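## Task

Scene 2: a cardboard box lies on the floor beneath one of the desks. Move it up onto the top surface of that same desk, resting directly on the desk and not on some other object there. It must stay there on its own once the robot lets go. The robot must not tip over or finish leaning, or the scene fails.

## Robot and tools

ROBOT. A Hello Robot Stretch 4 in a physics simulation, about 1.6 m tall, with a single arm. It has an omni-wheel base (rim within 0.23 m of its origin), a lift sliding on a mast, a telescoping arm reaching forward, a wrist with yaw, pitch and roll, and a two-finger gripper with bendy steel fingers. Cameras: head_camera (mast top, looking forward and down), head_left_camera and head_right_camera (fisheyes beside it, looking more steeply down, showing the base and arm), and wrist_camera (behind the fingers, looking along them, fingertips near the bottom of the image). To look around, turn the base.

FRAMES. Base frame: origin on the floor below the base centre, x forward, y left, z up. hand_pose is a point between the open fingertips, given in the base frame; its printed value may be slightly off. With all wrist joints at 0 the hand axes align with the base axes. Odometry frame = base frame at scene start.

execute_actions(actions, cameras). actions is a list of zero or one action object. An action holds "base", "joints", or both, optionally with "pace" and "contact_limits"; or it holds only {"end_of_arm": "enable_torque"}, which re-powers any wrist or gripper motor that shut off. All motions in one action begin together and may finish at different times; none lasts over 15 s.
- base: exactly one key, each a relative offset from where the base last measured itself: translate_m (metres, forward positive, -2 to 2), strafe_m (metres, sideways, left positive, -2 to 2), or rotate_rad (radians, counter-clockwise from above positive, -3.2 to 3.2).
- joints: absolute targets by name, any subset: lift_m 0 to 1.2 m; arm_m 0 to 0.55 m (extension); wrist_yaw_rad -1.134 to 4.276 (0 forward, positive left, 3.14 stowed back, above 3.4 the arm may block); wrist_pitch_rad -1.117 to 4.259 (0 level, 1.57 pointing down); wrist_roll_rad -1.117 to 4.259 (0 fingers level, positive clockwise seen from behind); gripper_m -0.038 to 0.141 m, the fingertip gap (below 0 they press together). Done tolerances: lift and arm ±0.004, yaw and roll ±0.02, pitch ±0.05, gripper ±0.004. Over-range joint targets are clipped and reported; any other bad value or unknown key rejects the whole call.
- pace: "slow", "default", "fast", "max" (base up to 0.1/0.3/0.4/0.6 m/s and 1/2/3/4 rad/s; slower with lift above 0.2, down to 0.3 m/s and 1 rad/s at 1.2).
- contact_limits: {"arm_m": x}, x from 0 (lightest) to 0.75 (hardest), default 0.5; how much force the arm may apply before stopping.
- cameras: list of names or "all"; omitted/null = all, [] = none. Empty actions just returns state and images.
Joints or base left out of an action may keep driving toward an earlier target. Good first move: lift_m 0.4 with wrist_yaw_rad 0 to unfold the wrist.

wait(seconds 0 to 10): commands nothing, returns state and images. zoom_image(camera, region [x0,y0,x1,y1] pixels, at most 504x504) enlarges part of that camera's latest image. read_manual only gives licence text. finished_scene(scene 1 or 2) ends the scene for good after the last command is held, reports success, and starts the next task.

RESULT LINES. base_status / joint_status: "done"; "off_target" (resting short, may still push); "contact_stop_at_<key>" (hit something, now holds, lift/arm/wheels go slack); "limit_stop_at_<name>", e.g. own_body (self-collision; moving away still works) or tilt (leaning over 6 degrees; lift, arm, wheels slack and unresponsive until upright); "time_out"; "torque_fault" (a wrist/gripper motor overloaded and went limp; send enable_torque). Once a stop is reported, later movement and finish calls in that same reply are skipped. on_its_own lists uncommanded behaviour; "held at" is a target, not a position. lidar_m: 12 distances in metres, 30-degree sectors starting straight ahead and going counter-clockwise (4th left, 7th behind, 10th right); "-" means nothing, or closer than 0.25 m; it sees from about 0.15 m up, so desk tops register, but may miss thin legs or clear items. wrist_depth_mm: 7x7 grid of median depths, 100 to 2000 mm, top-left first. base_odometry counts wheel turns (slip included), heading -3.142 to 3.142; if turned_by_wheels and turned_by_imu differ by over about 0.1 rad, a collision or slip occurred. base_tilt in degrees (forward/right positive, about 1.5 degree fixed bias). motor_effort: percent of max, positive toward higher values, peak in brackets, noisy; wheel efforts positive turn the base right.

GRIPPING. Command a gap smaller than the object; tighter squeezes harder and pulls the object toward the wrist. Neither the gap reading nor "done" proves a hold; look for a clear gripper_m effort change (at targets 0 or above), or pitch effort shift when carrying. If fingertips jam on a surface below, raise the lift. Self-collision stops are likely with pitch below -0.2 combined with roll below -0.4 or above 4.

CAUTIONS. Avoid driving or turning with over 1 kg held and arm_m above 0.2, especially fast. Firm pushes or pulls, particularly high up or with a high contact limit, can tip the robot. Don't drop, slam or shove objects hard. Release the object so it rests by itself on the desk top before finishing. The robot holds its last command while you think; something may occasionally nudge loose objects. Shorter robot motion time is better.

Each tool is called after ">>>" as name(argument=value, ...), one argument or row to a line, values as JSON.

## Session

>>> execute_actions(
  actions=[],
)

Scene clock: 0.00 s.
base_odometry: x=+0.000 y=+0.000 heading=+0.000 (m, m, rad; odometry frame)
turned_by_wheels: +0.000 (rad since the last result)
turned_by_imu: +0.000 (rad since the last result)
base_tilt: forward=+0.1 right=-0.6 (deg)
lidar_m: 1.04 1.28 1.58 1.59 0.74 0.65 0.67 0.81 1.53 1.85 1.18 1.02
base_status: not commanded
joint_positions: lift_m=+0.157 arm_m=+0.002 wrist_yaw_rad=+3.050 wrist_pitch_rad=-0.010 wrist_roll_rad=-0.019 gripper_m=+0.057
joint_status: not commanded
motor_effort: lift_m=+21 arm_m=+0 wrist_yaw_rad=-1 wrist_pitch_rad=-5 wrist_roll_rad=+0 gripper_m=-5 wheel_0=+0 wheel_1=+0 wheel_2=+1 (%)
hand_pose: x=-0.1061 y=+0.1134 z=+0.3377 quat_wxyz=(+0.046, +0.004, -0.010, +0.999) (m; base frame)
wrist_depth_mm: - 143 831 768 723 683 654 / - 142 809 768 723 691 654 / - 135 228 768 741 683 654 / 113 144 809 768 741 699 654 / 960 904 854 798 732 707 661 / 991 931 206 778 218 691 668 / 854 842 820 133 732 691 676
pictures: head_camera, head_left_camera, head_right_camera, wrist_camera
Images, in order (width x height): head_camera 420x560, head_left_camera 420x672, head_right_camera 420x672, wrist_camera 616x392.

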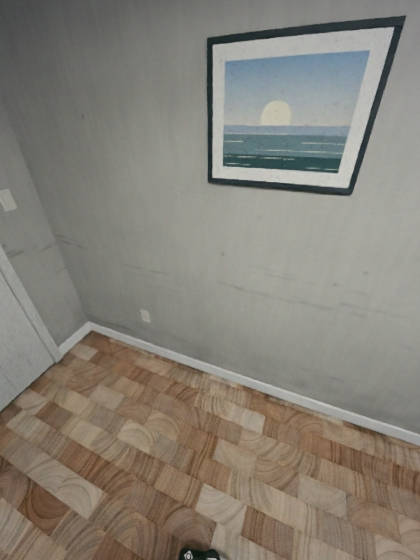

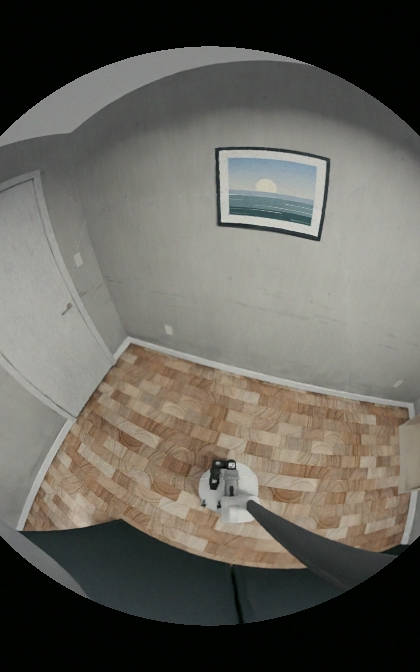

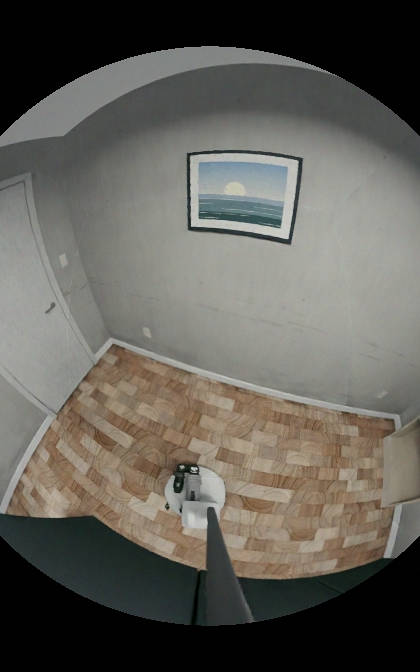

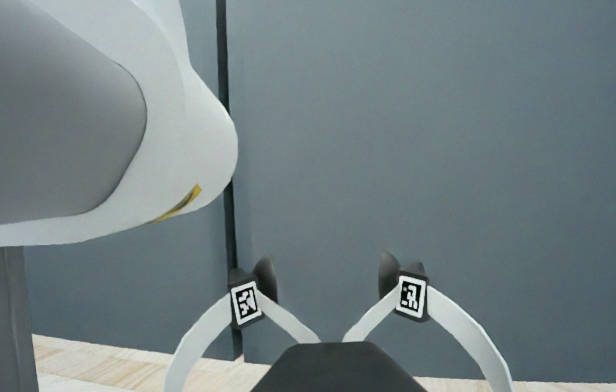

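>>> execute_actions(
  actions=[
    {"base":{"rotate_rad":1.31},"pace":"fast"},
  ],
  cameras=["head_camera"],
)

>>> execute_actions(
  actions=[
    {"base":{"translate_m":1.0},"pace":"max"},
  ],
  cameras=["head_left_camera"],
)

>>> execute_actions(
  actions=[
    {"base":{"rotate_rad":1.62},"pace":"fast"},
  ],
  cameras=["head_camera","head_left_camera"],
)

Scene clock: 1.80 s.
base_odometry: x=+0.000 y=+0.000 heading=+1.309 (m, m, rad; odometry frame)
turned_by_wheels: +1.309 (rad since the last result)
turned_by_imu: +1.271 (rad since the last result)
base_tilt: forward=+0.1 right=-0.6 (deg)
lidar_m: 1.57 0.89 0.67 0.65 0.70 1.00 1.87 1.46 1.08 1.04 1.09 1.59
base_status: done
joint_positions: lift_m=+0.157 arm_m=+0.002 wrist_yaw_rad=+3.050 wrist_pitch_rad=-0.010 wrist_roll_rad=-0.019 gripper_m=+0.057
joint_status: not commanded
motor_effort: lift_m=+20(21) arm_m=+0(1) wrist_yaw_rad=-1(1) wrist_pitch_rad=-5(5) wrist_roll_rad=+3(1) gripper_m=-6(2) wheel_0=-4(10) wheel_1=-5(13) wheel_2=-3(12) (%)
hand_pose: x=-0.1060 y=+0.1134 z=+0.3377 quat_wxyz=(+0.046, +0.004, -0.010, +0.999) (m; base frame)
wrist_depth_mm: - 142 - - - 1160 820 / - 142 - - - 1182 809 / - 135 229 - - 1205 831 / 113 144 - - - 1229 831 / 1464 - 1983 - 1921 1229 842 / 1281 1308 206 1229 218 1008 842 / 854 866 820 133 831 741 759
pictures: head_camera
Images, in order (width x height): head_camera 420x560.

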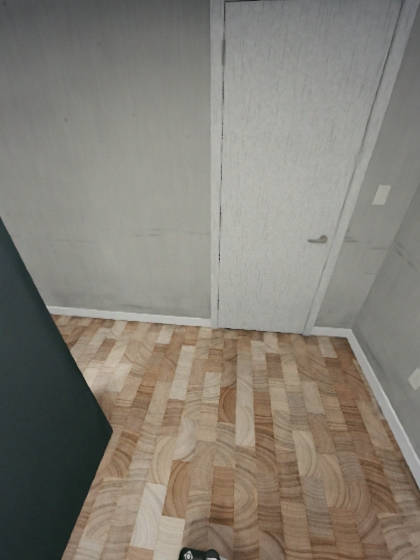

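Scene clock: 4.97 s.
base_odometry: x=+0.258 y=+0.966 heading=+1.310 (m, m, rad; odometry frame)
turned_by_wheels: +0.001 (rad since the last result)
turned_by_imu: +0.000 (rad since the last result)
base_tilt: forward=+0.1 right=-0.6 (deg)
lidar_m: 0.58 0.65 0.93 1.08 0.69 0.93 2.91 1.48 1.14 1.10 0.79 0.62
base_status: done
joint_positions: lift_m=+0.157 arm_m=+0.002 wrist_yaw_rad=+3.050 wrist_pitch_rad=-0.010 wrist_roll_rad=-0.019 gripper_m=+0.057
joint_status: not commanded
motor_effort: lift_m=+20(20) arm_m=+0(0) wrist_yaw_rad=+0(1) wrist_pitch_rad=-4(5) wrist_roll_rad=+1(1) gripper_m=-1(2) wheel_0=+2(10) wheel_1=+4(12) wheel_2=+0(19) (%)
hand_pose: x=-0.1060 y=+0.1134 z=+0.3377 quat_wxyz=(+0.046, +0.004, -0.010, +0.999) (m; base frame)
wrist_depth_mm: - 143 - - - 1060 741 / - 142 - - - 1078 759 / - 135 228 - - 1098 750 / 114 145 - - - 1138 759 / 1576 - - - 1808 1118 759 / 1281 1281 206 1182 217 991 788 / 842 878 809 133 820 723 741
pictures: head_left_camera
Images, in order (width x height): head_left_camera 420x672.

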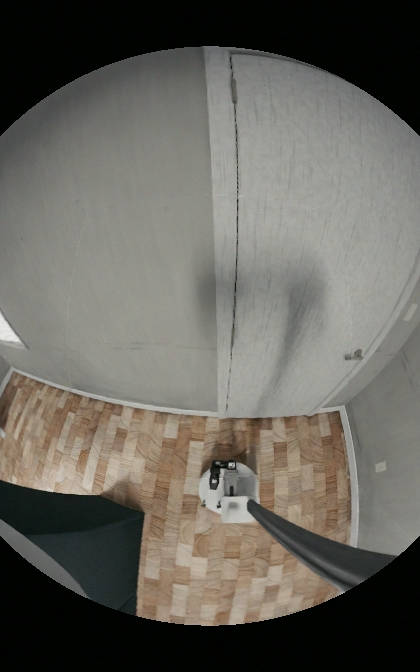

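Scene clock: 6.73 s.
base_odometry: x=+0.258 y=+0.966 heading=+2.929 (m, m, rad; odometry frame)
turned_by_wheels: +1.619 (rad since the last result)
turned_by_imu: +1.572 (rad since the last result)
base_tilt: forward=+0.1 right=-0.6 (deg)
lidar_m: 0.97 0.69 0.95 2.85 1.44 1.14 1.11 0.80 0.62 0.59 0.67 0.98
base_status: done
joint_positions: lift_m=+0.157 arm_m=+0.002 wrist_yaw_rad=+3.050 wrist_pitch_rad=-0.010 wrist_roll_rad=-0.019 gripper_m=+0.057
joint_status: not commanded
motor_effort: lift_m=+20(21) arm_m=+0(0) wrist_yaw_rad=-1(1) wrist_pitch_rad=-5(5) wrist_roll_rad=+2(1) gripper_m=-2(2) wheel_0=-3(13) wheel_1=-4(16) wheel_2=-1(14) (%)
hand_pose: x=-0.1060 y=+0.1134 z=+0.3377 quat_wxyz=(+0.046, +0.004, -0.010, +0.999) (m; base frame)
wrist_depth_mm: - 143 1205 1229 1182 1205 1205 / - 142 1229 1229 1205 1205 1205 / - 135 228 1229 1205 1229 1205 / 113 144 1229 1229 1229 1205 1205 / 866 1255 1255 1229 1182 1229 1205 / 976 1205 206 1229 218 1078 1060 / 831 866 809 134 809 741 768
pictures: head_camera, head_left_camera
Images, in order (width x height): head_camera 420x560, head_left_camera 420x672.

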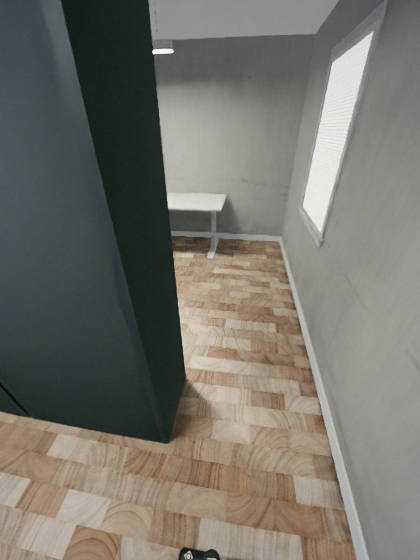

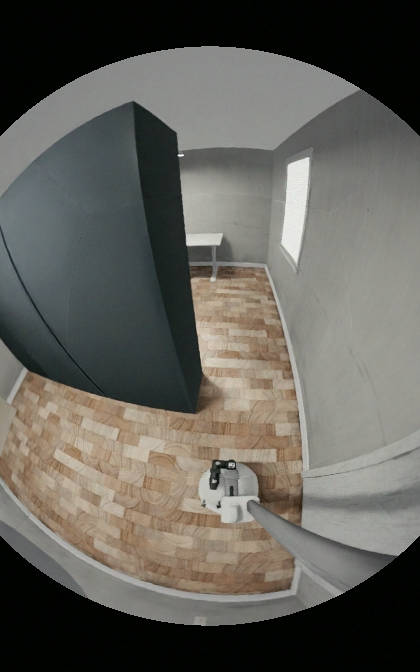

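>>> execute_actions(
  actions=[
    {"base":{"rotate_rad":-0.175},"pace":"fast"},
  ],
  cameras=[],
)

>>> execute_actions(
  actions=[
    {"base":{"strafe_m":-0.08},"pace":"fast"},
  ],
  cameras=["head_camera"],
)

>>> execute_actions(
  actions=[
    {"base":{"translate_m":1.6},"pace":"max"},
  ],
  cameras=[],
)

>>> execute_actions(
  actions=[
    {"base":{"rotate_rad":1.1},"pace":"fast"},
  ],
  cameras=["head_camera","head_left_camera","head_right_camera"],
)

Scene clock: 7.63 s.
base_odometry: x=+0.258 y=+0.966 heading=+2.755 (m, m, rad; odometry frame)
turned_by_wheels: -0.174 (rad since the last result)
turned_by_imu: -0.169 (rad since the last result)
base_tilt: forward=+0.1 right=-0.6 (deg)
lidar_m: 1.84 0.69 0.79 1.80 1.73 1.20 1.10 0.95 0.66 0.59 0.62 0.82
base_status: done
joint_positions: lift_m=+0.157 arm_m=+0.002 wrist_yaw_rad=+3.050 wrist_pitch_rad=-0.010 wrist_roll_rad=-0.019 gripper_m=+0.057
joint_status: not commanded
motor_effort: lift_m=+20(20) arm_m=+0(0) wrist_yaw_rad=-1(1) wrist_pitch_rad=-5(6) wrist_roll_rad=+0(2) gripper_m=-1(1) wheel_0=+4(9) wheel_1=+5(9) wheel_2=+4(9) (%)
hand_pose: x=-0.1060 y=+0.1134 z=+0.3377 quat_wxyz=(+0.046, +0.004, -0.010, +0.999) (m; base frame)
wrist_depth_mm: - 143 1205 1255 1281 1336 1397 / - 142 1229 1255 1308 1336 1397 / - 135 228 1281 1281 1366 1430 / 113 144 1182 1281 1308 1366 1430 / 1118 1182 1229 1255 1308 1397 1397 / 1160 1182 206 1205 217 1098 1078 / 842 866 809 133 820 732 768
pictures: none
No camera images: the call's "cameras" was empty. Leave "cameras" out to get every camera's image.

Scene clock: 8.73 s.
base_odometry: x=+0.288 y=+1.040 heading=+2.755 (m, m, rad; odometry frame)
turned_by_wheels: +0.000 (rad since the last result)
turned_by_imu: +0.000 (rad since the last result)
base_tilt: forward=+0.1 right=-0.6 (deg)
lidar_m: 1.62 0.75 0.80 1.83 1.76 1.18 1.10 0.78 0.55 0.51 0.52 0.73
base_status: done
joint_positions: lift_m=+0.157 arm_m=+0.002 wrist_yaw_rad=+3.050 wrist_pitch_rad=-0.010 wrist_roll_rad=-0.019 gripper_m=+0.057
joint_status: not commanded
motor_effort: lift_m=+20(20) arm_m=+0(0) wrist_yaw_rad=+0(1) wrist_pitch_rad=-5(6) wrist_roll_rad=+2(1) gripper_m=-5(5) wheel_0=+1(16) wheel_1=+0(14) wheel_2=+0(2) (%)
hand_pose: x=-0.1060 y=+0.1134 z=+0.3377 quat_wxyz=(+0.046, +0.004, -0.010, +0.999) (m; base frame)
wrist_depth_mm: - 142 1182 1255 1336 1308 1366 / - 142 1182 1229 1255 1336 1397 / - 136 227 1255 1281 1336 1366 / 113 144 1205 1281 1281 1366 1397 / 991 1160 1205 1281 1281 1336 1397 / 1078 1182 206 1229 218 1098 1060 / 842 878 820 134 831 741 750
pictures: head_camera
Images, in order (width x height): head_camera 420x560.

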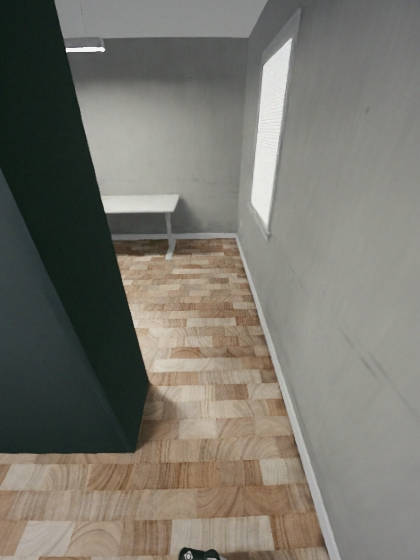

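Scene clock: 12.87 s.
base_odometry: x=-1.194 y=+1.643 heading=+2.755 (m, m, rad; odometry frame)
turned_by_wheels: +0.001 (rad since the last result)
turned_by_imu: -0.001 (rad since the last result)
base_tilt: forward=+0.0 right=-0.6 (deg)
lidar_m: 1.13 1.38 1.66 2.55 0.79 0.74 2.68 0.64 0.45 0.41 0.40 0.48
base_status: done
joint_positions: lift_m=+0.157 arm_m=+0.002 wrist_yaw_rad=+3.050 wrist_pitch_rad=-0.010 wrist_roll_rad=-0.019 gripper_m=+0.057
joint_status: not commanded
motor_effort: lift_m=+20(21) arm_m=+0(0) wrist_yaw_rad=-1(1) wrist_pitch_rad=-5(6) wrist_roll_rad=+0(1) gripper_m=-5(1) wheel_0=+4(11) wheel_1=+3(18) wheel_2=+1(17) (%)
hand_pose: x=-0.1060 y=+0.1134 z=+0.3377 quat_wxyz=(+0.046, +0.004, -0.010, +0.999) (m; base frame)
wrist_depth_mm: - 143 - - - 788 1229 / - 142 - - - 759 1205 / - 135 227 - - 768 1182 / 113 144 - - - 768 1229 / 788 1499 - - 1618 778 1205 / 878 1182 206 1205 218 759 854 / 778 878 809 133 820 707 715
pictures: none
No camera images: the call's "cameras" was empty. Leave "cameras" out to get every camera's image.

Scene clock: 14.37 s.
base_odometry: x=-1.194 y=+1.643 heading=-2.429 (m, m, rad; odometry frame)
turned_by_wheels: +1.099 (rad since the last result)
turned_by_imu: +1.067 (rad since the last result)
base_tilt: forward=+0.0 right=-0.6 (deg)
lidar_m: 1.74 2.36 0.73 0.75 1.84 0.62 0.43 0.40 0.41 0.53 1.22 1.36
base_status: done
joint_positions: lift_m=+0.157 arm_m=+0.002 wrist_yaw_rad=+3.050 wrist_pitch_rad=-0.010 wrist_roll_rad=-0.019 gripper_m=+0.057
joint_status: not commanded
motor_effort: lift_m=+20(21) arm_m=-1(0) wrist_yaw_rad=-1(1) wrist_pitch_rad=-5(5) wrist_roll_rad=+0(1) gripper_m=-2(3) wheel_0=-6(10) wheel_1=-5(8) wheel_2=-3(12) (%)
hand_pose: x=-0.1060 y=+0.1134 z=+0.3377 quat_wxyz=(+0.046, +0.004, -0.010, +0.999) (m; base frame)
wrist_depth_mm: - 142 591 699 831 1060 1397 / - 142 603 699 854 1060 1366 / - 135 228 691 831 1042 1336 / 113 144 585 699 842 1042 1308 / 449 517 580 707 788 1060 1336 / 462 521 206 691 217 976 1078 / 459 517 597 134 788 741 759
pictures: head_camera, head_left_camera, head_right_camera
Images, in order (width x height): head_camera 420x560, head_left_camera 420x672, head_right_camera 420x672.

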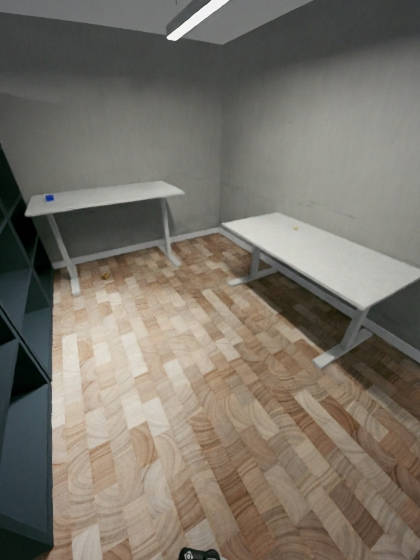

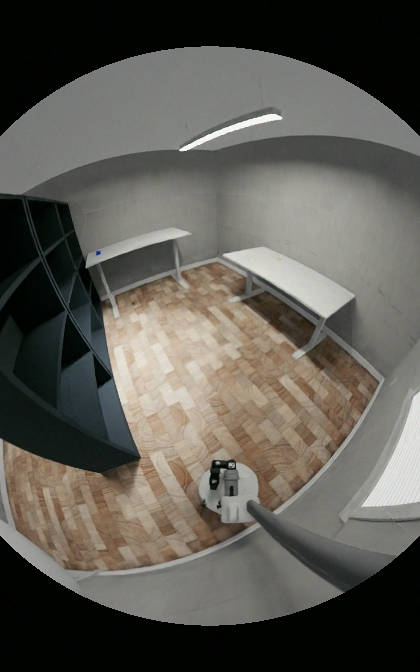

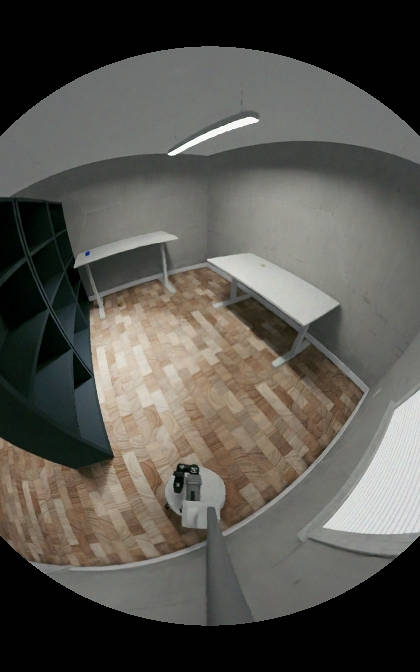

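>>> execute_actions(
  actions=[
    {"base":{"rotate_rad":0.5},"pace":"fast"},
  ],
  cameras=["head_camera"],
)

>>> execute_actions(
  actions=[
    {"base":{"translate_m":1.65},"pace":"max","joints":{"lift_m":0.3,"wrist_yaw_rad":0,"wrist_pitch_rad":0.55,"gripper_m":0.141}},
  ],
  cameras=["head_camera","wrist_camera"],
)

Scene clock: 15.67 s.
base_odometry: x=-1.194 y=+1.643 heading=-1.930 (m, m, rad; odometry frame)
turned_by_wheels: +0.499 (rad since the last result)
turned_by_imu: +0.485 (rad since the last result)
base_tilt: forward=+0.0 right=-0.6 (deg)
lidar_m: 2.53 0.77 0.74 2.16 0.64 0.43 0.39 0.40 0.50 1.15 1.38 1.71
base_status: done
joint_positions: lift_m=+0.157 arm_m=+0.002 wrist_yaw_rad=+3.050 wrist_pitch_rad=-0.010 wrist_roll_rad=-0.019 gripper_m=+0.057
joint_status: not commanded
motor_effort: lift_m=+20(21) arm_m=-1(0) wrist_yaw_rad=+0(1) wrist_pitch_rad=-5(6) wrist_roll_rad=+0(0) gripper_m=-3(3) wheel_0=-5(10) wheel_1=-4(11) wheel_2=-2(10) (%)
hand_pose: x=-0.1060 y=+0.1134 z=+0.3377 quat_wxyz=(+0.046, +0.004, -0.010, +0.999) (m; base frame)
wrist_depth_mm: - 143 521 535 559 574 597 / - 142 521 549 559 580 603 / - 135 227 544 564 580 597 / 113 144 530 549 564 580 603 / 500 517 530 549 564 585 603 / 508 521 206 549 218 585 609 / 504 517 535 133 574 580 597
pictures: head_camera
Images, in order (width x height): head_camera 420x560.

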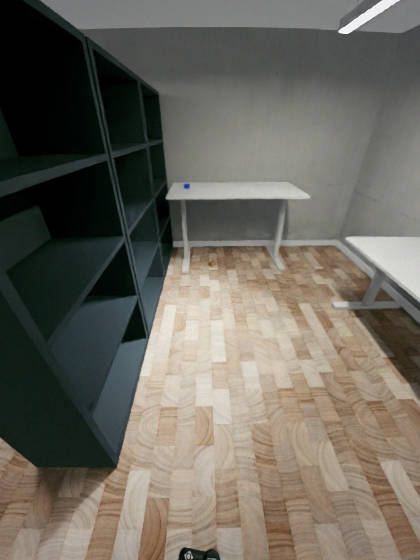

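Scene clock: 19.90 s.
base_odometry: x=-1.772 y=+0.097 heading=-1.929 (m, m, rad; odometry frame)
turned_by_wheels: +0.001 (rad since the last result)
turned_by_imu: -0.001 (rad since the last result)
base_tilt: forward=+0.1 right=-0.6 (deg)
lidar_m: 0.91 0.93 0.65 0.61 0.63 0.83 2.03 2.05 1.26 1.15 1.19 0.96
base_status: done
joint_positions: lift_m=+0.300 arm_m=+0.002 wrist_yaw_rad=+0.000 wrist_pitch_rad=+0.552 wrist_roll_rad=-0.019 gripper_m=+0.141
joint_status: all done
motor_effort: lift_m=+21(25) arm_m=-1(0) wrist_yaw_rad=-2(8) wrist_pitch_rad=-4(5) wrist_roll_rad=+2(1) gripper_m=+3(2) wheel_0=+4(11) wheel_1=+4(12) wheel_2=+0(18) (%)
hand_pose: x=+0.4190 y=-0.0873 z=+0.3269 quat_wxyz=(+0.962, -0.009, +0.272, +0.003) (m; base frame)
wrist_depth_mm: 1255 1336 1308 1397 1430 1397 1060 / 1336 1397 1430 1464 1464 1430 1255 / 1160 1118 1160 1138 1118 1078 991 / 931 904 904 891 866 831 820 / 759 750 732 732 707 691 676 / 634 615 585 609 569 559 574 / 559 535 544 138 530 512 508
pictures: head_camera, wrist_camera
Images, in order (width x height): head_camera 420x560, wrist_camera 616x392.

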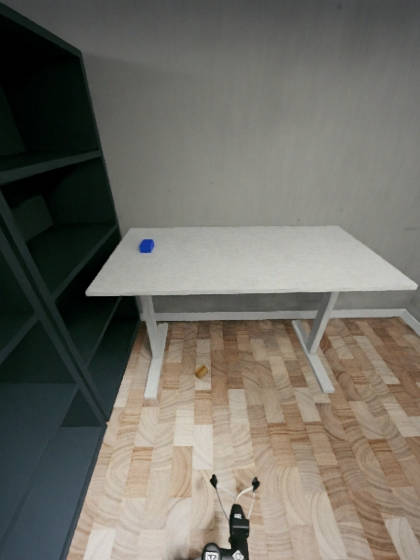

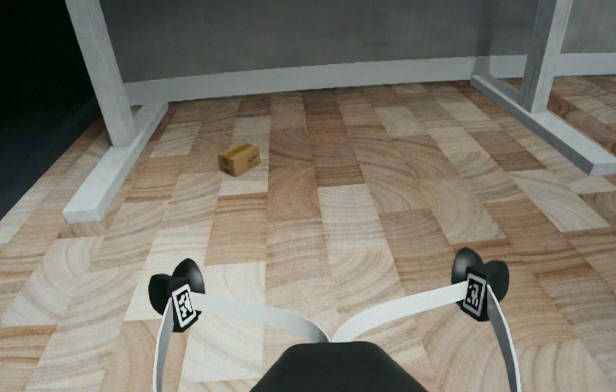

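>>> execute_actions(
  actions=[
    {"base":{"strafe_m":0.17},"pace":"fast","joints":{"lift_m":0.08,"arm_m":0.1}},
  ],
  cameras=[],
)

>>> execute_actions(
  actions=[
    {"base":{"translate_m":0.33},"pace":"fast"},
  ],
  cameras=["head_camera","wrist_camera"],
)

Scene clock: 21.57 s.
base_odometry: x=-1.613 y=+0.038 heading=-1.929 (m, m, rad; odometry frame)
turned_by_wheels: +0.000 (rad since the last result)
turned_by_imu: +0.000 (rad since the last result)
base_tilt: forward=+0.1 right=-0.6 (deg)
lidar_m: 0.89 0.69 0.48 0.43 0.47 0.61 2.05 2.07 1.43 1.32 1.34 0.96
base_status: done
joint_positions: lift_m=+0.080 arm_m=+0.099 wrist_yaw_rad=+0.000 wrist_pitch_rad=+0.552 wrist_roll_rad=-0.019 gripper_m=+0.141
joint_status: all done
motor_effort: lift_m=+18(20) arm_m=+7(9) wrist_yaw_rad=-2(2) wrist_pitch_rad=-4(4) wrist_roll_rad=+2(1) gripper_m=+2(2) wheel_0=-2(16) wheel_1=+3(13) wheel_2=+0(1) (%)
hand_pose: x=+0.5153 y=-0.0874 z=+0.1071 quat_wxyz=(+0.962, -0.009, +0.272, +0.003) (m; base frame)
wrist_depth_mm: 1138 1160 1205 1255 1205 1205 1138 / 891 866 904 788 820 798 798 / 683 627 634 615 603 580 569 / 525 508 496 484 473 466 452 / 421 415 407 402 394 382 377 / 349 338 322 338 324 307 319 / 309 298 300 138 291 285 279
pictures: none
No camera images: the call's "cameras" was empty. Leave "cameras" out to get every camera's image.

Scene clock: 23.67 s.
base_odometry: x=-1.729 y=-0.271 heading=-1.928 (m, m, rad; odometry frame)
turned_by_wheels: +0.001 (rad since the last result)
turned_by_imu: +0.000 (rad since the last result)
base_tilt: forward=+0.1 right=-0.6 (deg)
lidar_m: 0.56 0.58 0.51 0.47 0.48 0.63 1.49 2.42 1.38 1.30 0.88 0.61
base_status: done
joint_positions: lift_m=+0.080 arm_m=+0.099 wrist_yaw_rad=+0.000 wrist_pitch_rad=+0.552 wrist_roll_rad=-0.019 gripper_m=+0.141
joint_status: not commanded
motor_effort: lift_m=+18(19) arm_m=+7(7) wrist_yaw_rad=-1(2) wrist_pitch_rad=-4(4) wrist_roll_rad=-1(1) gripper_m=+0(3) wheel_0=+3(12) wheel_1=+5(16) wheel_2=+1(17) (%)
hand_pose: x=+0.5153 y=-0.0874 z=+0.1071 quat_wxyz=(+0.962, -0.009, +0.272, +0.003) (m; base frame)
wrist_depth_mm: 525 946 960 960 976 991 1025 / 554 904 878 854 820 798 798 / 585 634 640 580 597 591 574 / 484 504 496 477 477 466 455 / 421 413 410 404 389 379 375 / 349 340 322 338 315 306 319 / 309 300 300 138 291 283 281
pictures: head_camera, wrist_camera
Images, in order (width x height): head_camera 420x560, wrist_camera 616x392.

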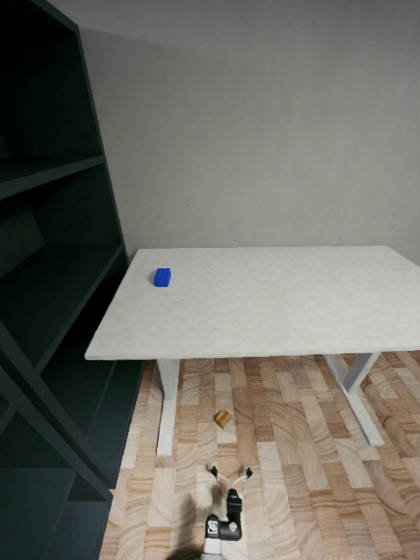

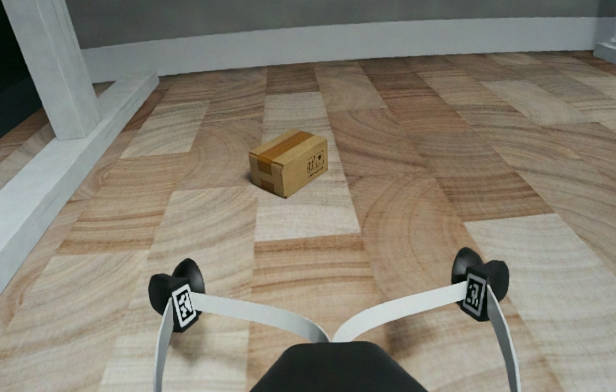

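>>> execute_actions(
  actions=[
    {"base":{"strafe_m":-0.18},"pace":"fast","joints":{"lift_m":0.09,"arm_m":0.398,"wrist_yaw_rad":0.85}},
  ],
  cameras=["head_camera","wrist_camera"],
)

Scene clock: 25.70 s.
base_odometry: x=-1.897 y=-0.208 heading=-1.929 (m, m, rad; odometry frame)
turned_by_wheels: +0.000 (rad since the last result)
turned_by_imu: +0.000 (rad since the last result)
base_tilt: forward=+0.1 right=-0.6 (deg)
lidar_m: 0.58 0.60 0.70 0.65 0.66 0.91 2.35 1.78 1.18 1.12 0.92 0.62
base_status: done
joint_positions: lift_m=+0.090 arm_m=+0.397 wrist_yaw_rad=+0.850 wrist_pitch_rad=+0.552 wrist_roll_rad=-0.019 gripper_m=+0.141
joint_status: all done
motor_effort: lift_m=+22(23) arm_m=+7(7) wrist_yaw_rad=-1(5) wrist_pitch_rad=-4(4) wrist_roll_rad=+1(1) gripper_m=+2(1) wheel_0=+0(16) wheel_1=-4(16) wheel_2=+0(1) (%)
hand_pose: x=+0.7955 y=+0.1268 z=+0.1168 quat_wxyz=(+0.876, -0.121, +0.244, +0.399) (m; base frame)
wrist_depth_mm: 917 1042 484 931 778 661 574 / 788 741 521 878 778 683 597 / 615 661 554 621 621 609 591 / 544 480 508 500 488 477 462 / 413 430 418 413 402 392 387 / 364 349 332 287 320 317 329 / 320 310 309 138 293 291 287
pictures: head_camera, wrist_camera
Images, in order (width x height): head_camera 420x560, wrist_camera 616x392.

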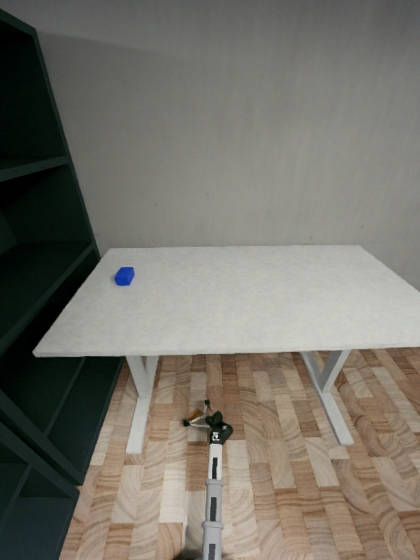

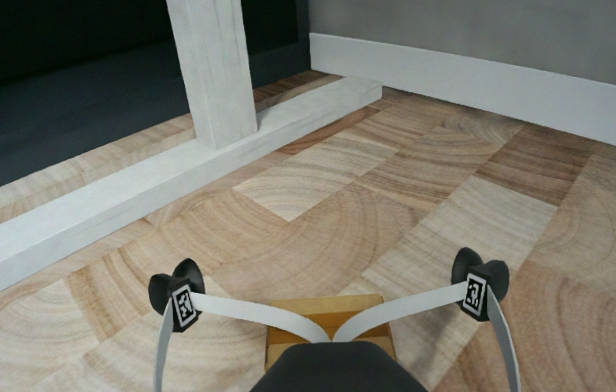

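Well aligned. Lower partway.

>>> execute_actions(
  actions=[
    {"joints":{"lift_m":0.004}},
  ],
  cameras=["wrist_camera"],
)

Scene clock: 27.17 s.
base_odometry: x=-1.897 y=-0.208 heading=-1.929 (m, m, rad; odometry frame)
turned_by_wheels: +0.000 (rad since the last result)
turned_by_imu: +0.000 (rad since the last result)
base_tilt: forward=+0.1 right=-0.6 (deg)
lidar_m: 0.57 0.60 0.69 0.65 0.67 0.88 2.37 1.79 1.19 1.13 0.92 0.62
base_status: not commanded
joint_positions: lift_m=+0.004 arm_m=+0.397 wrist_yaw_rad=+0.850 wrist_pitch_rad=+0.552 wrist_roll_rad=-0.019 gripper_m=+0.141
joint_status: all done
motor_effort: lift_m=+18(23) arm_m=+7(7) wrist_yaw_rad=+0(0) wrist_pitch_rad=-4(4) wrist_roll_rad=+0(2) gripper_m=+0(0) wheel_0=+0(0) wheel_1=-4(4) wheel_2=+0(0) (%)
hand_pose: x=+0.7955 y=+0.1268 z=+0.0312 quat_wxyz=(+0.876, -0.121, +0.244, +0.399) (m; base frame)
wrist_depth_mm: 809 715 484 854 741 640 564 / 585 640 512 569 591 574 569 / 410 436 459 442 430 421 413 / 373 368 357 349 340 330 325 / 301 297 291 213 218 274 271 / 252 242 202 208 208 220 229 / 221 214 216 138 207 204 202
pictures: wrist_camera
Images, in order (width x height): wrist_camera 616x392.

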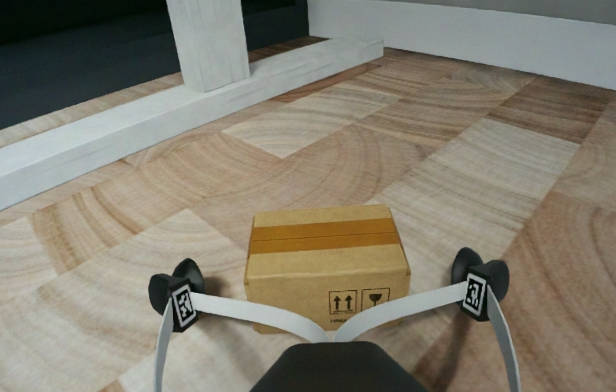

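>>> execute_actions(
  actions=[
    {"base":{"strafe_m":0.014},"joints":{"arm_m":0.41}},
  ],
  cameras=[],
)

>>> execute_actions(
  actions=[
    {"joints":{"gripper_m":0.03}},
  ],
  cameras=["wrist_camera"],
)

>>> execute_actions(
  actions=[
    {"joints":{"lift_m":0.06}},
  ],
  cameras=["wrist_camera"],
)

Scene clock: 28.03 s.
base_odometry: x=-1.885 y=-0.213 heading=-1.929 (m, m, rad; odometry frame)
turned_by_wheels: +0.000 (rad since the last result)
turned_by_imu: +0.000 (rad since the last result)
base_tilt: forward=+0.1 right=-0.5 (deg)
lidar_m: 0.57 0.58 0.68 0.63 0.66 0.86 2.37 1.79 1.20 1.13 0.93 0.63
base_status: done
joint_positions: lift_m=+0.004 arm_m=+0.409 wrist_yaw_rad=+0.850 wrist_pitch_rad=+0.552 wrist_roll_rad=-0.019 gripper_m=+0.141
joint_status: all done
motor_effort: lift_m=+18(18) arm_m=+7(9) wrist_yaw_rad=+1(0) wrist_pitch_rad=-4(4) wrist_roll_rad=+2(1) gripper_m=+2(1) wheel_0=-5(11) wheel_1=+5(6) wheel_2=+0(0) (%)
hand_pose: x=+0.8074 y=+0.1268 z=+0.0312 quat_wxyz=(+0.875, -0.121, +0.244, +0.399) (m; base frame)
wrist_depth_mm: 809 683 469 842 723 627 554 / 580 627 496 569 591 580 559 / 410 427 459 442 427 418 410 / 364 366 355 347 340 330 324 / 301 298 293 213 225 272 271 / 252 243 196 187 188 220 228 / 221 214 213 138 205 204 203
pictures: none
No camera images: the call's "cameras" was empty. Leave "cameras" out to get every camera's image.

Scene clock: 30.13 s.
base_odometry: x=-1.885 y=-0.213 heading=-1.929 (m, m, rad; odometry frame)
turned_by_wheels: +0.000 (rad since the last result)
turned_by_imu: +0.000 (rad since the last result)
base_tilt: forward=+0.1 right=-0.6 (deg)
lidar_m: 0.58 0.58 0.68 0.63 0.65 0.87 2.36 1.80 1.20 1.14 0.93 0.63
base_status: not commanded
joint_positions: lift_m=+0.004 arm_m=+0.409 wrist_yaw_rad=+0.850 wrist_pitch_rad=+0.552 wrist_roll_rad=-0.019 gripper_m=+0.031
joint_status: all done
motor_effort: lift_m=+17(18) arm_m=+7(8) wrist_yaw_rad=-1(0) wrist_pitch_rad=-5(5) wrist_roll_rad=+1(0) gripper_m=-24(23) wheel_0=-5(5) wheel_1=+5(5) wheel_2=+0(0) (%)
hand_pose: x=+0.8074 y=+0.1268 z=+0.0311 quat_wxyz=(+0.875, -0.121, +0.245, +0.399) (m; base frame)
wrist_depth_mm: 798 683 469 842 715 627 559 / 574 627 500 569 591 580 559 / 407 421 455 445 427 418 410 / 364 366 357 347 338 330 325 / 301 297 283 199 202 272 268 / 252 250 183 179 178 181 229 / 221 213 212 135 196 202 198
pictures: wrist_camera
Images, in order (width x height): wrist_camera 616x392.

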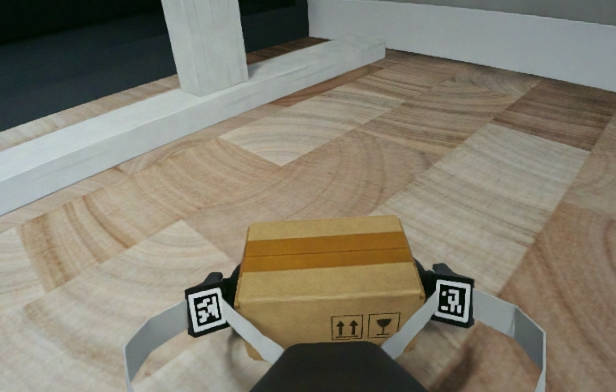

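Scene clock: 31.27 s.
base_odometry: x=-1.885 y=-0.213 heading=-1.929 (m, m, rad; odometry frame)
turned_by_wheels: +0.000 (rad since the last result)
turned_by_imu: +0.000 (rad since the last result)
base_tilt: forward=+0.2 right=-0.6 (deg)
lidar_m: 0.57 0.59 0.69 0.63 0.66 0.85 2.36 1.82 1.22 1.12 0.92 0.62
base_status: not commanded
joint_positions: lift_m=+0.060 arm_m=+0.409 wrist_yaw_rad=+0.850 wrist_pitch_rad=+0.552 wrist_roll_rad=-0.019 gripper_m=+0.031
joint_status: all done
motor_effort: lift_m=+23(24) arm_m=+7(7) wrist_yaw_rad=+0(1) wrist_pitch_rad=-6(6) wrist_roll_rad=+1(1) gripper_m=-26(27) wheel_0=-5(5) wheel_1=+5(5) wheel_2=+0(0) (%)
hand_pose: x=+0.8074 y=+0.1268 z=+0.0866 quat_wxyz=(+0.875, -0.121, +0.245, +0.399) (m; base frame)
wrist_depth_mm: 917 976 469 891 768 640 569 / 668 676 504 676 715 647 591 / 597 615 525 569 559 539 530 / 413 449 459 445 433 424 418 / 384 382 362 199 202 351 343 / 322 320 183 179 178 181 294 / 285 274 273 135 224 259 253
pictures: wrist_camera
Images, in order (width x height): wrist_camera 616x392.

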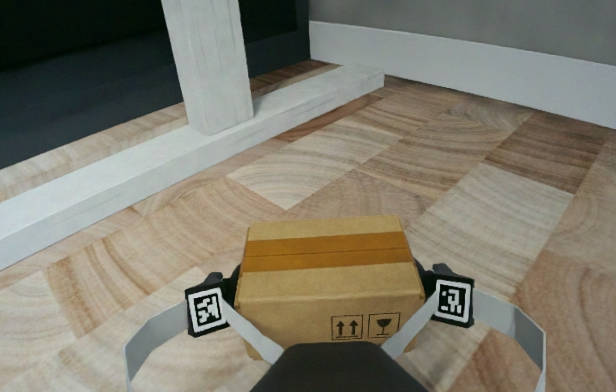

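>>> execute_actions(
  actions=[
    {"joints":{"arm_m":0.01,"lift_m":0.25,"wrist_yaw_rad":0},"pace":"fast"},
  ],
  cameras=[],
)

>>> execute_actions(
  actions=[
    {"joints":{"lift_m":1.05},"pace":"fast"},
  ],
  cameras=["head_camera","wrist_camera"],
)

Scene clock: 33.27 s.
base_odometry: x=-1.885 y=-0.213 heading=-1.929 (m, m, rad; odometry frame)
turned_by_wheels: +0.000 (rad since the last result)
turned_by_imu: +0.000 (rad since the last result)
base_tilt: forward=+0.1 right=-0.6 (deg)
lidar_m: 0.57 0.58 0.68 0.63 0.65 0.86 2.37 1.79 1.20 1.12 0.93 0.63
base_status: not commanded
joint_positions: lift_m=+0.250 arm_m=+0.011 wrist_yaw_rad=+0.000 wrist_pitch_rad=+0.553 wrist_roll_rad=-0.019 gripper_m=+0.031
joint_status: all done
motor_effort: lift_m=+23(24) arm_m=-6(8) wrist_yaw_rad=-1(7) wrist_pitch_rad=-7(7) wrist_roll_rad=+0(1) gripper_m=-27(24) wheel_0=-4(4) wheel_1=+5(5) wheel_2=+0(0) (%)
hand_pose: x=+0.4277 y=-0.0875 z=+0.2765 quat_wxyz=(+0.962, -0.009, +0.273, +0.003) (m; base frame)
wrist_depth_mm: 1025 1042 1060 1098 1098 1098 1138 / 1060 1098 1118 1160 1160 1160 1160 / 759 1060 1042 1025 976 960 917 / 759 831 809 788 768 759 741 / 676 676 647 198 203 627 615 / 564 564 183 180 178 181 517 / 504 488 480 135 324 462 449
pictures: none
No camera images: the call's "cameras" was empty. Leave "cameras" out to get every camera's image.

Scene clock: 36.37 s.
base_odometry: x=-1.885 y=-0.213 heading=-1.929 (m, m, rad; odometry frame)
turned_by_wheels: +0.000 (rad since the last result)
turned_by_imu: +0.000 (rad since the last result)
base_tilt: forward=+0.1 right=-0.6 (deg)
lidar_m: 0.58 0.58 0.69 0.63 0.66 0.87 2.36 1.80 1.22 1.13 0.92 0.62
base_status: not commanded
joint_positions: lift_m=+1.050 arm_m=+0.011 wrist_yaw_rad=+0.000 wrist_pitch_rad=+0.553 wrist_roll_rad=-0.019 gripper_m=+0.031
joint_status: all done
motor_effort: lift_m=+23(25) arm_m=-7(7) wrist_yaw_rad=-1(1) wrist_pitch_rad=-7(7) wrist_roll_rad=+0(1) gripper_m=-26(25) wheel_0=-4(5) wheel_1=+5(5) wheel_2=+0(0) (%)
hand_pose: x=+0.4277 y=-0.0875 z=+1.0765 quat_wxyz=(+0.962, -0.009, +0.273, +0.003) (m; base frame)
wrist_depth_mm: 1025 1042 1060 1060 1078 1118 1118 / 1078 1025 960 917 866 866 854 / 715 707 683 661 640 621 615 / 559 544 535 517 512 500 492 / 449 459 445 198 202 1576 1060 / 1499 1042 183 179 178 181 1366 / 1336 1281 1366 135 732 1308 1281
pictures: head_camera, wrist_camera
Images, in order (width x height): head_camera 420x560, wrist_camera 616x392.

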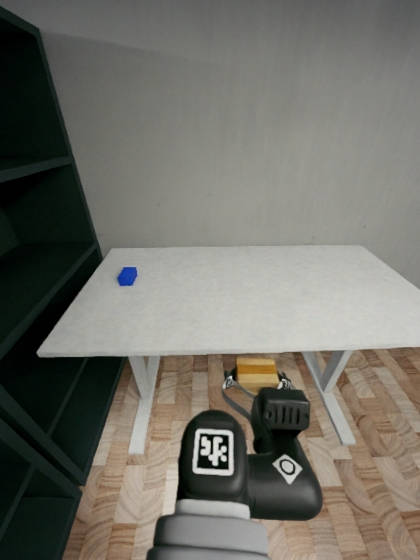

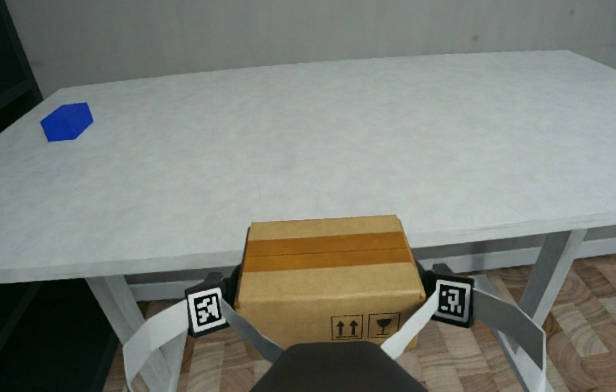

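Same desk height as before.

>>> execute_actions(
  actions=[
    {"joints":{"arm_m":0.38,"lift_m":1.0},"pace":"fast"},
  ],
  cameras=[],
)

>>> execute_actions(
  actions=[
    {"joints":{"lift_m":0.954},"pace":"slow"},
  ],
  cameras=["wrist_camera"],
)

Scene clock: 38.33 s.
base_odometry: x=-1.885 y=-0.213 heading=-1.929 (m, m, rad; odometry frame)
turned_by_wheels: +0.000 (rad since the last result)
turned_by_imu: +0.000 (rad since the last result)
base_tilt: forward=+0.1 right=-0.6 (deg)
lidar_m: 0.57 0.60 0.68 0.64 0.65 0.87 2.36 1.81 1.21 1.13 0.91 0.62
base_status: not commanded
joint_positions: lift_m=+1.000 arm_m=+0.379 wrist_yaw_rad=+0.000 wrist_pitch_rad=+0.553 wrist_roll_rad=-0.019 gripper_m=+0.031
joint_status: all done
motor_effort: lift_m=+19(21) arm_m=+7(8) wrist_yaw_rad=-1(1) wrist_pitch_rad=-6(6) wrist_roll_rad=+1(0) gripper_m=-28(26) wheel_0=-5(4) wheel_1=+5(5) wheel_2=+0(0) (%)
hand_pose: x=+0.7952 y=-0.0874 z=+1.0269 quat_wxyz=(+0.962, -0.009, +0.273, +0.003) (m; base frame)
wrist_depth_mm: 683 707 715 715 723 741 741 / 750 750 750 759 732 707 683 / 603 585 564 544 530 517 508 / 455 449 442 430 418 404 399 / 368 366 349 198 203 338 332 / 309 309 185 180 178 181 283 / 272 263 260 135 220 251 244
pictures: none
No camera images: the call's "cameras" was empty. Leave "cameras" out to get every camera's image.

Scene clock: 39.57 s.
base_odometry: x=-1.885 y=-0.213 heading=-1.929 (m, m, rad; odometry frame)
turned_by_wheels: +0.000 (rad since the last result)
turned_by_imu: +0.000 (rad since the last result)
base_tilt: forward=+0.1 right=-0.6 (deg)
lidar_m: 0.57 0.59 0.68 0.62 0.65 0.85 2.36 1.81 1.20 1.14 0.94 0.63
base_status: not commanded
joint_positions: lift_m=+0.954 arm_m=+0.379 wrist_yaw_rad=+0.000 wrist_pitch_rad=+0.553 wrist_roll_rad=-0.019 gripper_m=+0.031
joint_status: all done
motor_effort: lift_m=+18(18) arm_m=+7(7) wrist_yaw_rad=-1(1) wrist_pitch_rad=-6(6) wrist_roll_rad=+1(2) gripper_m=-27(25) wheel_0=-5(5) wheel_1=+5(5) wheel_2=+0(0) (%)
hand_pose: x=+0.7952 y=-0.0874 z=+0.9810 quat_wxyz=(+0.962, -0.009, +0.273, +0.003) (m; base frame)
wrist_depth_mm: 699 699 707 732 732 750 750 / 715 676 640 609 591 574 564 / 492 473 455 442 430 418 413 / 373 364 353 345 340 330 325 / 300 296 282 200 203 273 270 / 251 249 184 179 178 181 228 / 220 213 212 135 196 204 198
pictures: wrist_camera
Images, in order (width x height): wrist_camera 616x392.

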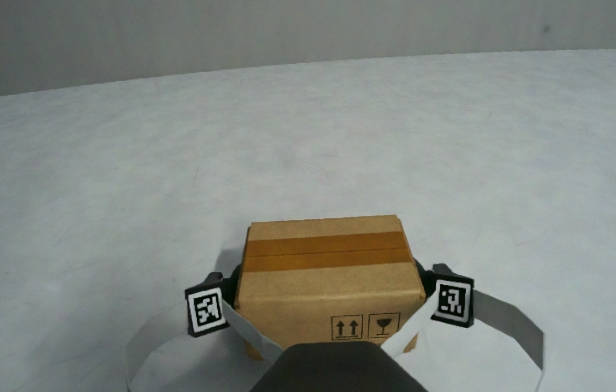

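>>> execute_actions(
  actions=[
    {"joints":{"gripper_m":0.135}},
  ],
  cameras=["wrist_camera"],
)

>>> execute_actions(
  actions=[
    {"joints":{"lift_m":1.03,"arm_m":0.3},"pace":"fast"},
  ],
  cameras=["wrist_camera"],
)

Scene clock: 41.70 s.
base_odometry: x=-1.885 y=-0.213 heading=-1.929 (m, m, rad; odometry frame)
turned_by_wheels: +0.000 (rad since the last result)
turned_by_imu: +0.000 (rad since the last result)
base_tilt: forward=+0.0 right=-0.6 (deg)
lidar_m: 0.56 0.60 0.67 0.64 0.66 0.86 2.37 1.79 1.21 1.13 0.91 0.63
base_status: not commanded
joint_positions: lift_m=+0.954 arm_m=+0.379 wrist_yaw_rad=+0.000 wrist_pitch_rad=+0.553 wrist_roll_rad=-0.019 gripper_m=+0.135
joint_status: all done
motor_effort: lift_m=+18(18) arm_m=+8(7) wrist_yaw_rad=-2(2) wrist_pitch_rad=-6(6) wrist_roll_rad=+1(1) gripper_m=-2(25) wheel_0=-5(5) wheel_1=+5(5) wheel_2=+0(0) (%)
hand_pose: x=+0.7952 y=-0.0874 z=+0.9810 quat_wxyz=(+0.962, -0.009, +0.273, +0.003) (m; base frame)
wrist_depth_mm: 683 699 715 741 741 732 750 / 715 683 647 609 585 574 564 / 492 477 455 442 430 421 415 / 373 362 353 347 340 332 325 / 300 296 291 213 218 273 271 / 252 241 198 195 196 214 229 / 220 213 215 144 208 202 203
pictures: wrist_camera
Images, in order (width x height): wrist_camera 616x392.

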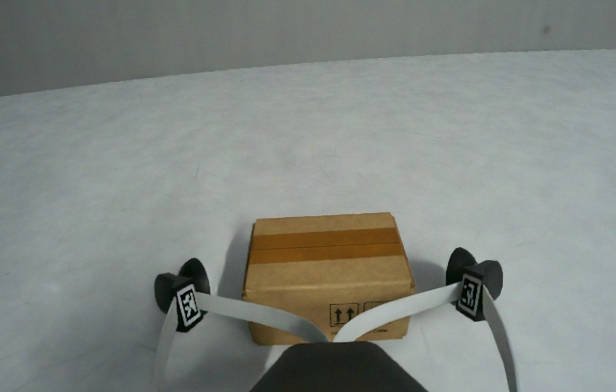

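Scene clock: 42.77 s.
base_odometry: x=-1.885 y=-0.213 heading=-1.929 (m, m, rad; odometry frame)
turned_by_wheels: +0.000 (rad since the last result)
turned_by_imu: +0.000 (rad since the last result)
base_tilt: forward=+0.1 right=-0.6 (deg)
lidar_m: 0.58 0.60 0.69 0.62 0.65 0.85 2.37 1.80 1.22 1.14 0.92 0.62
base_status: not commanded
joint_positions: lift_m=+1.030 arm_m=+0.301 wrist_yaw_rad=+0.000 wrist_pitch_rad=+0.552 wrist_roll_rad=-0.019 gripper_m=+0.135
joint_status: all done
motor_effort: lift_m=+23(25) arm_m=-7(7) wrist_yaw_rad=-1(2) wrist_pitch_rad=-5(6) wrist_roll_rad=+1(3) gripper_m=-1(1) wheel_0=-5(4) wheel_1=+5(5) wheel_2=+0(0) (%)
hand_pose: x=+0.7178 y=-0.0874 z=+1.0567 quat_wxyz=(+0.962, -0.009, +0.273, +0.003) (m; base frame)
wrist_depth_mm: 741 768 798 798 809 820 842 / 809 831 831 831 820 798 788 / 683 661 634 615 597 580 569 / 521 504 496 484 473 459 455 / 418 407 404 324 375 382 373 / 347 336 218 312 310 215 317 / 307 297 300 144 287 281 279
pictures: wrist_camera
Images, in order (width x height): wrist_camera 616x392.

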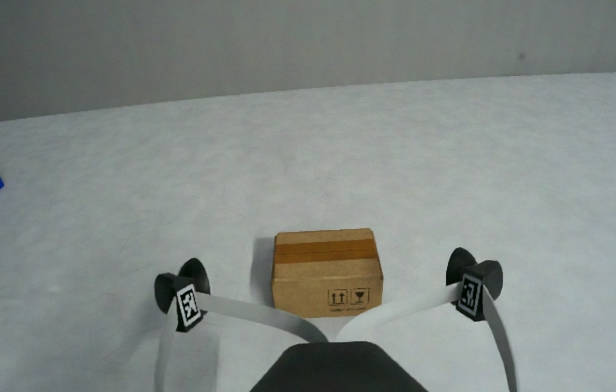

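>>> finished_scene(
  scene=2,
)

The scene is finished: the task was done.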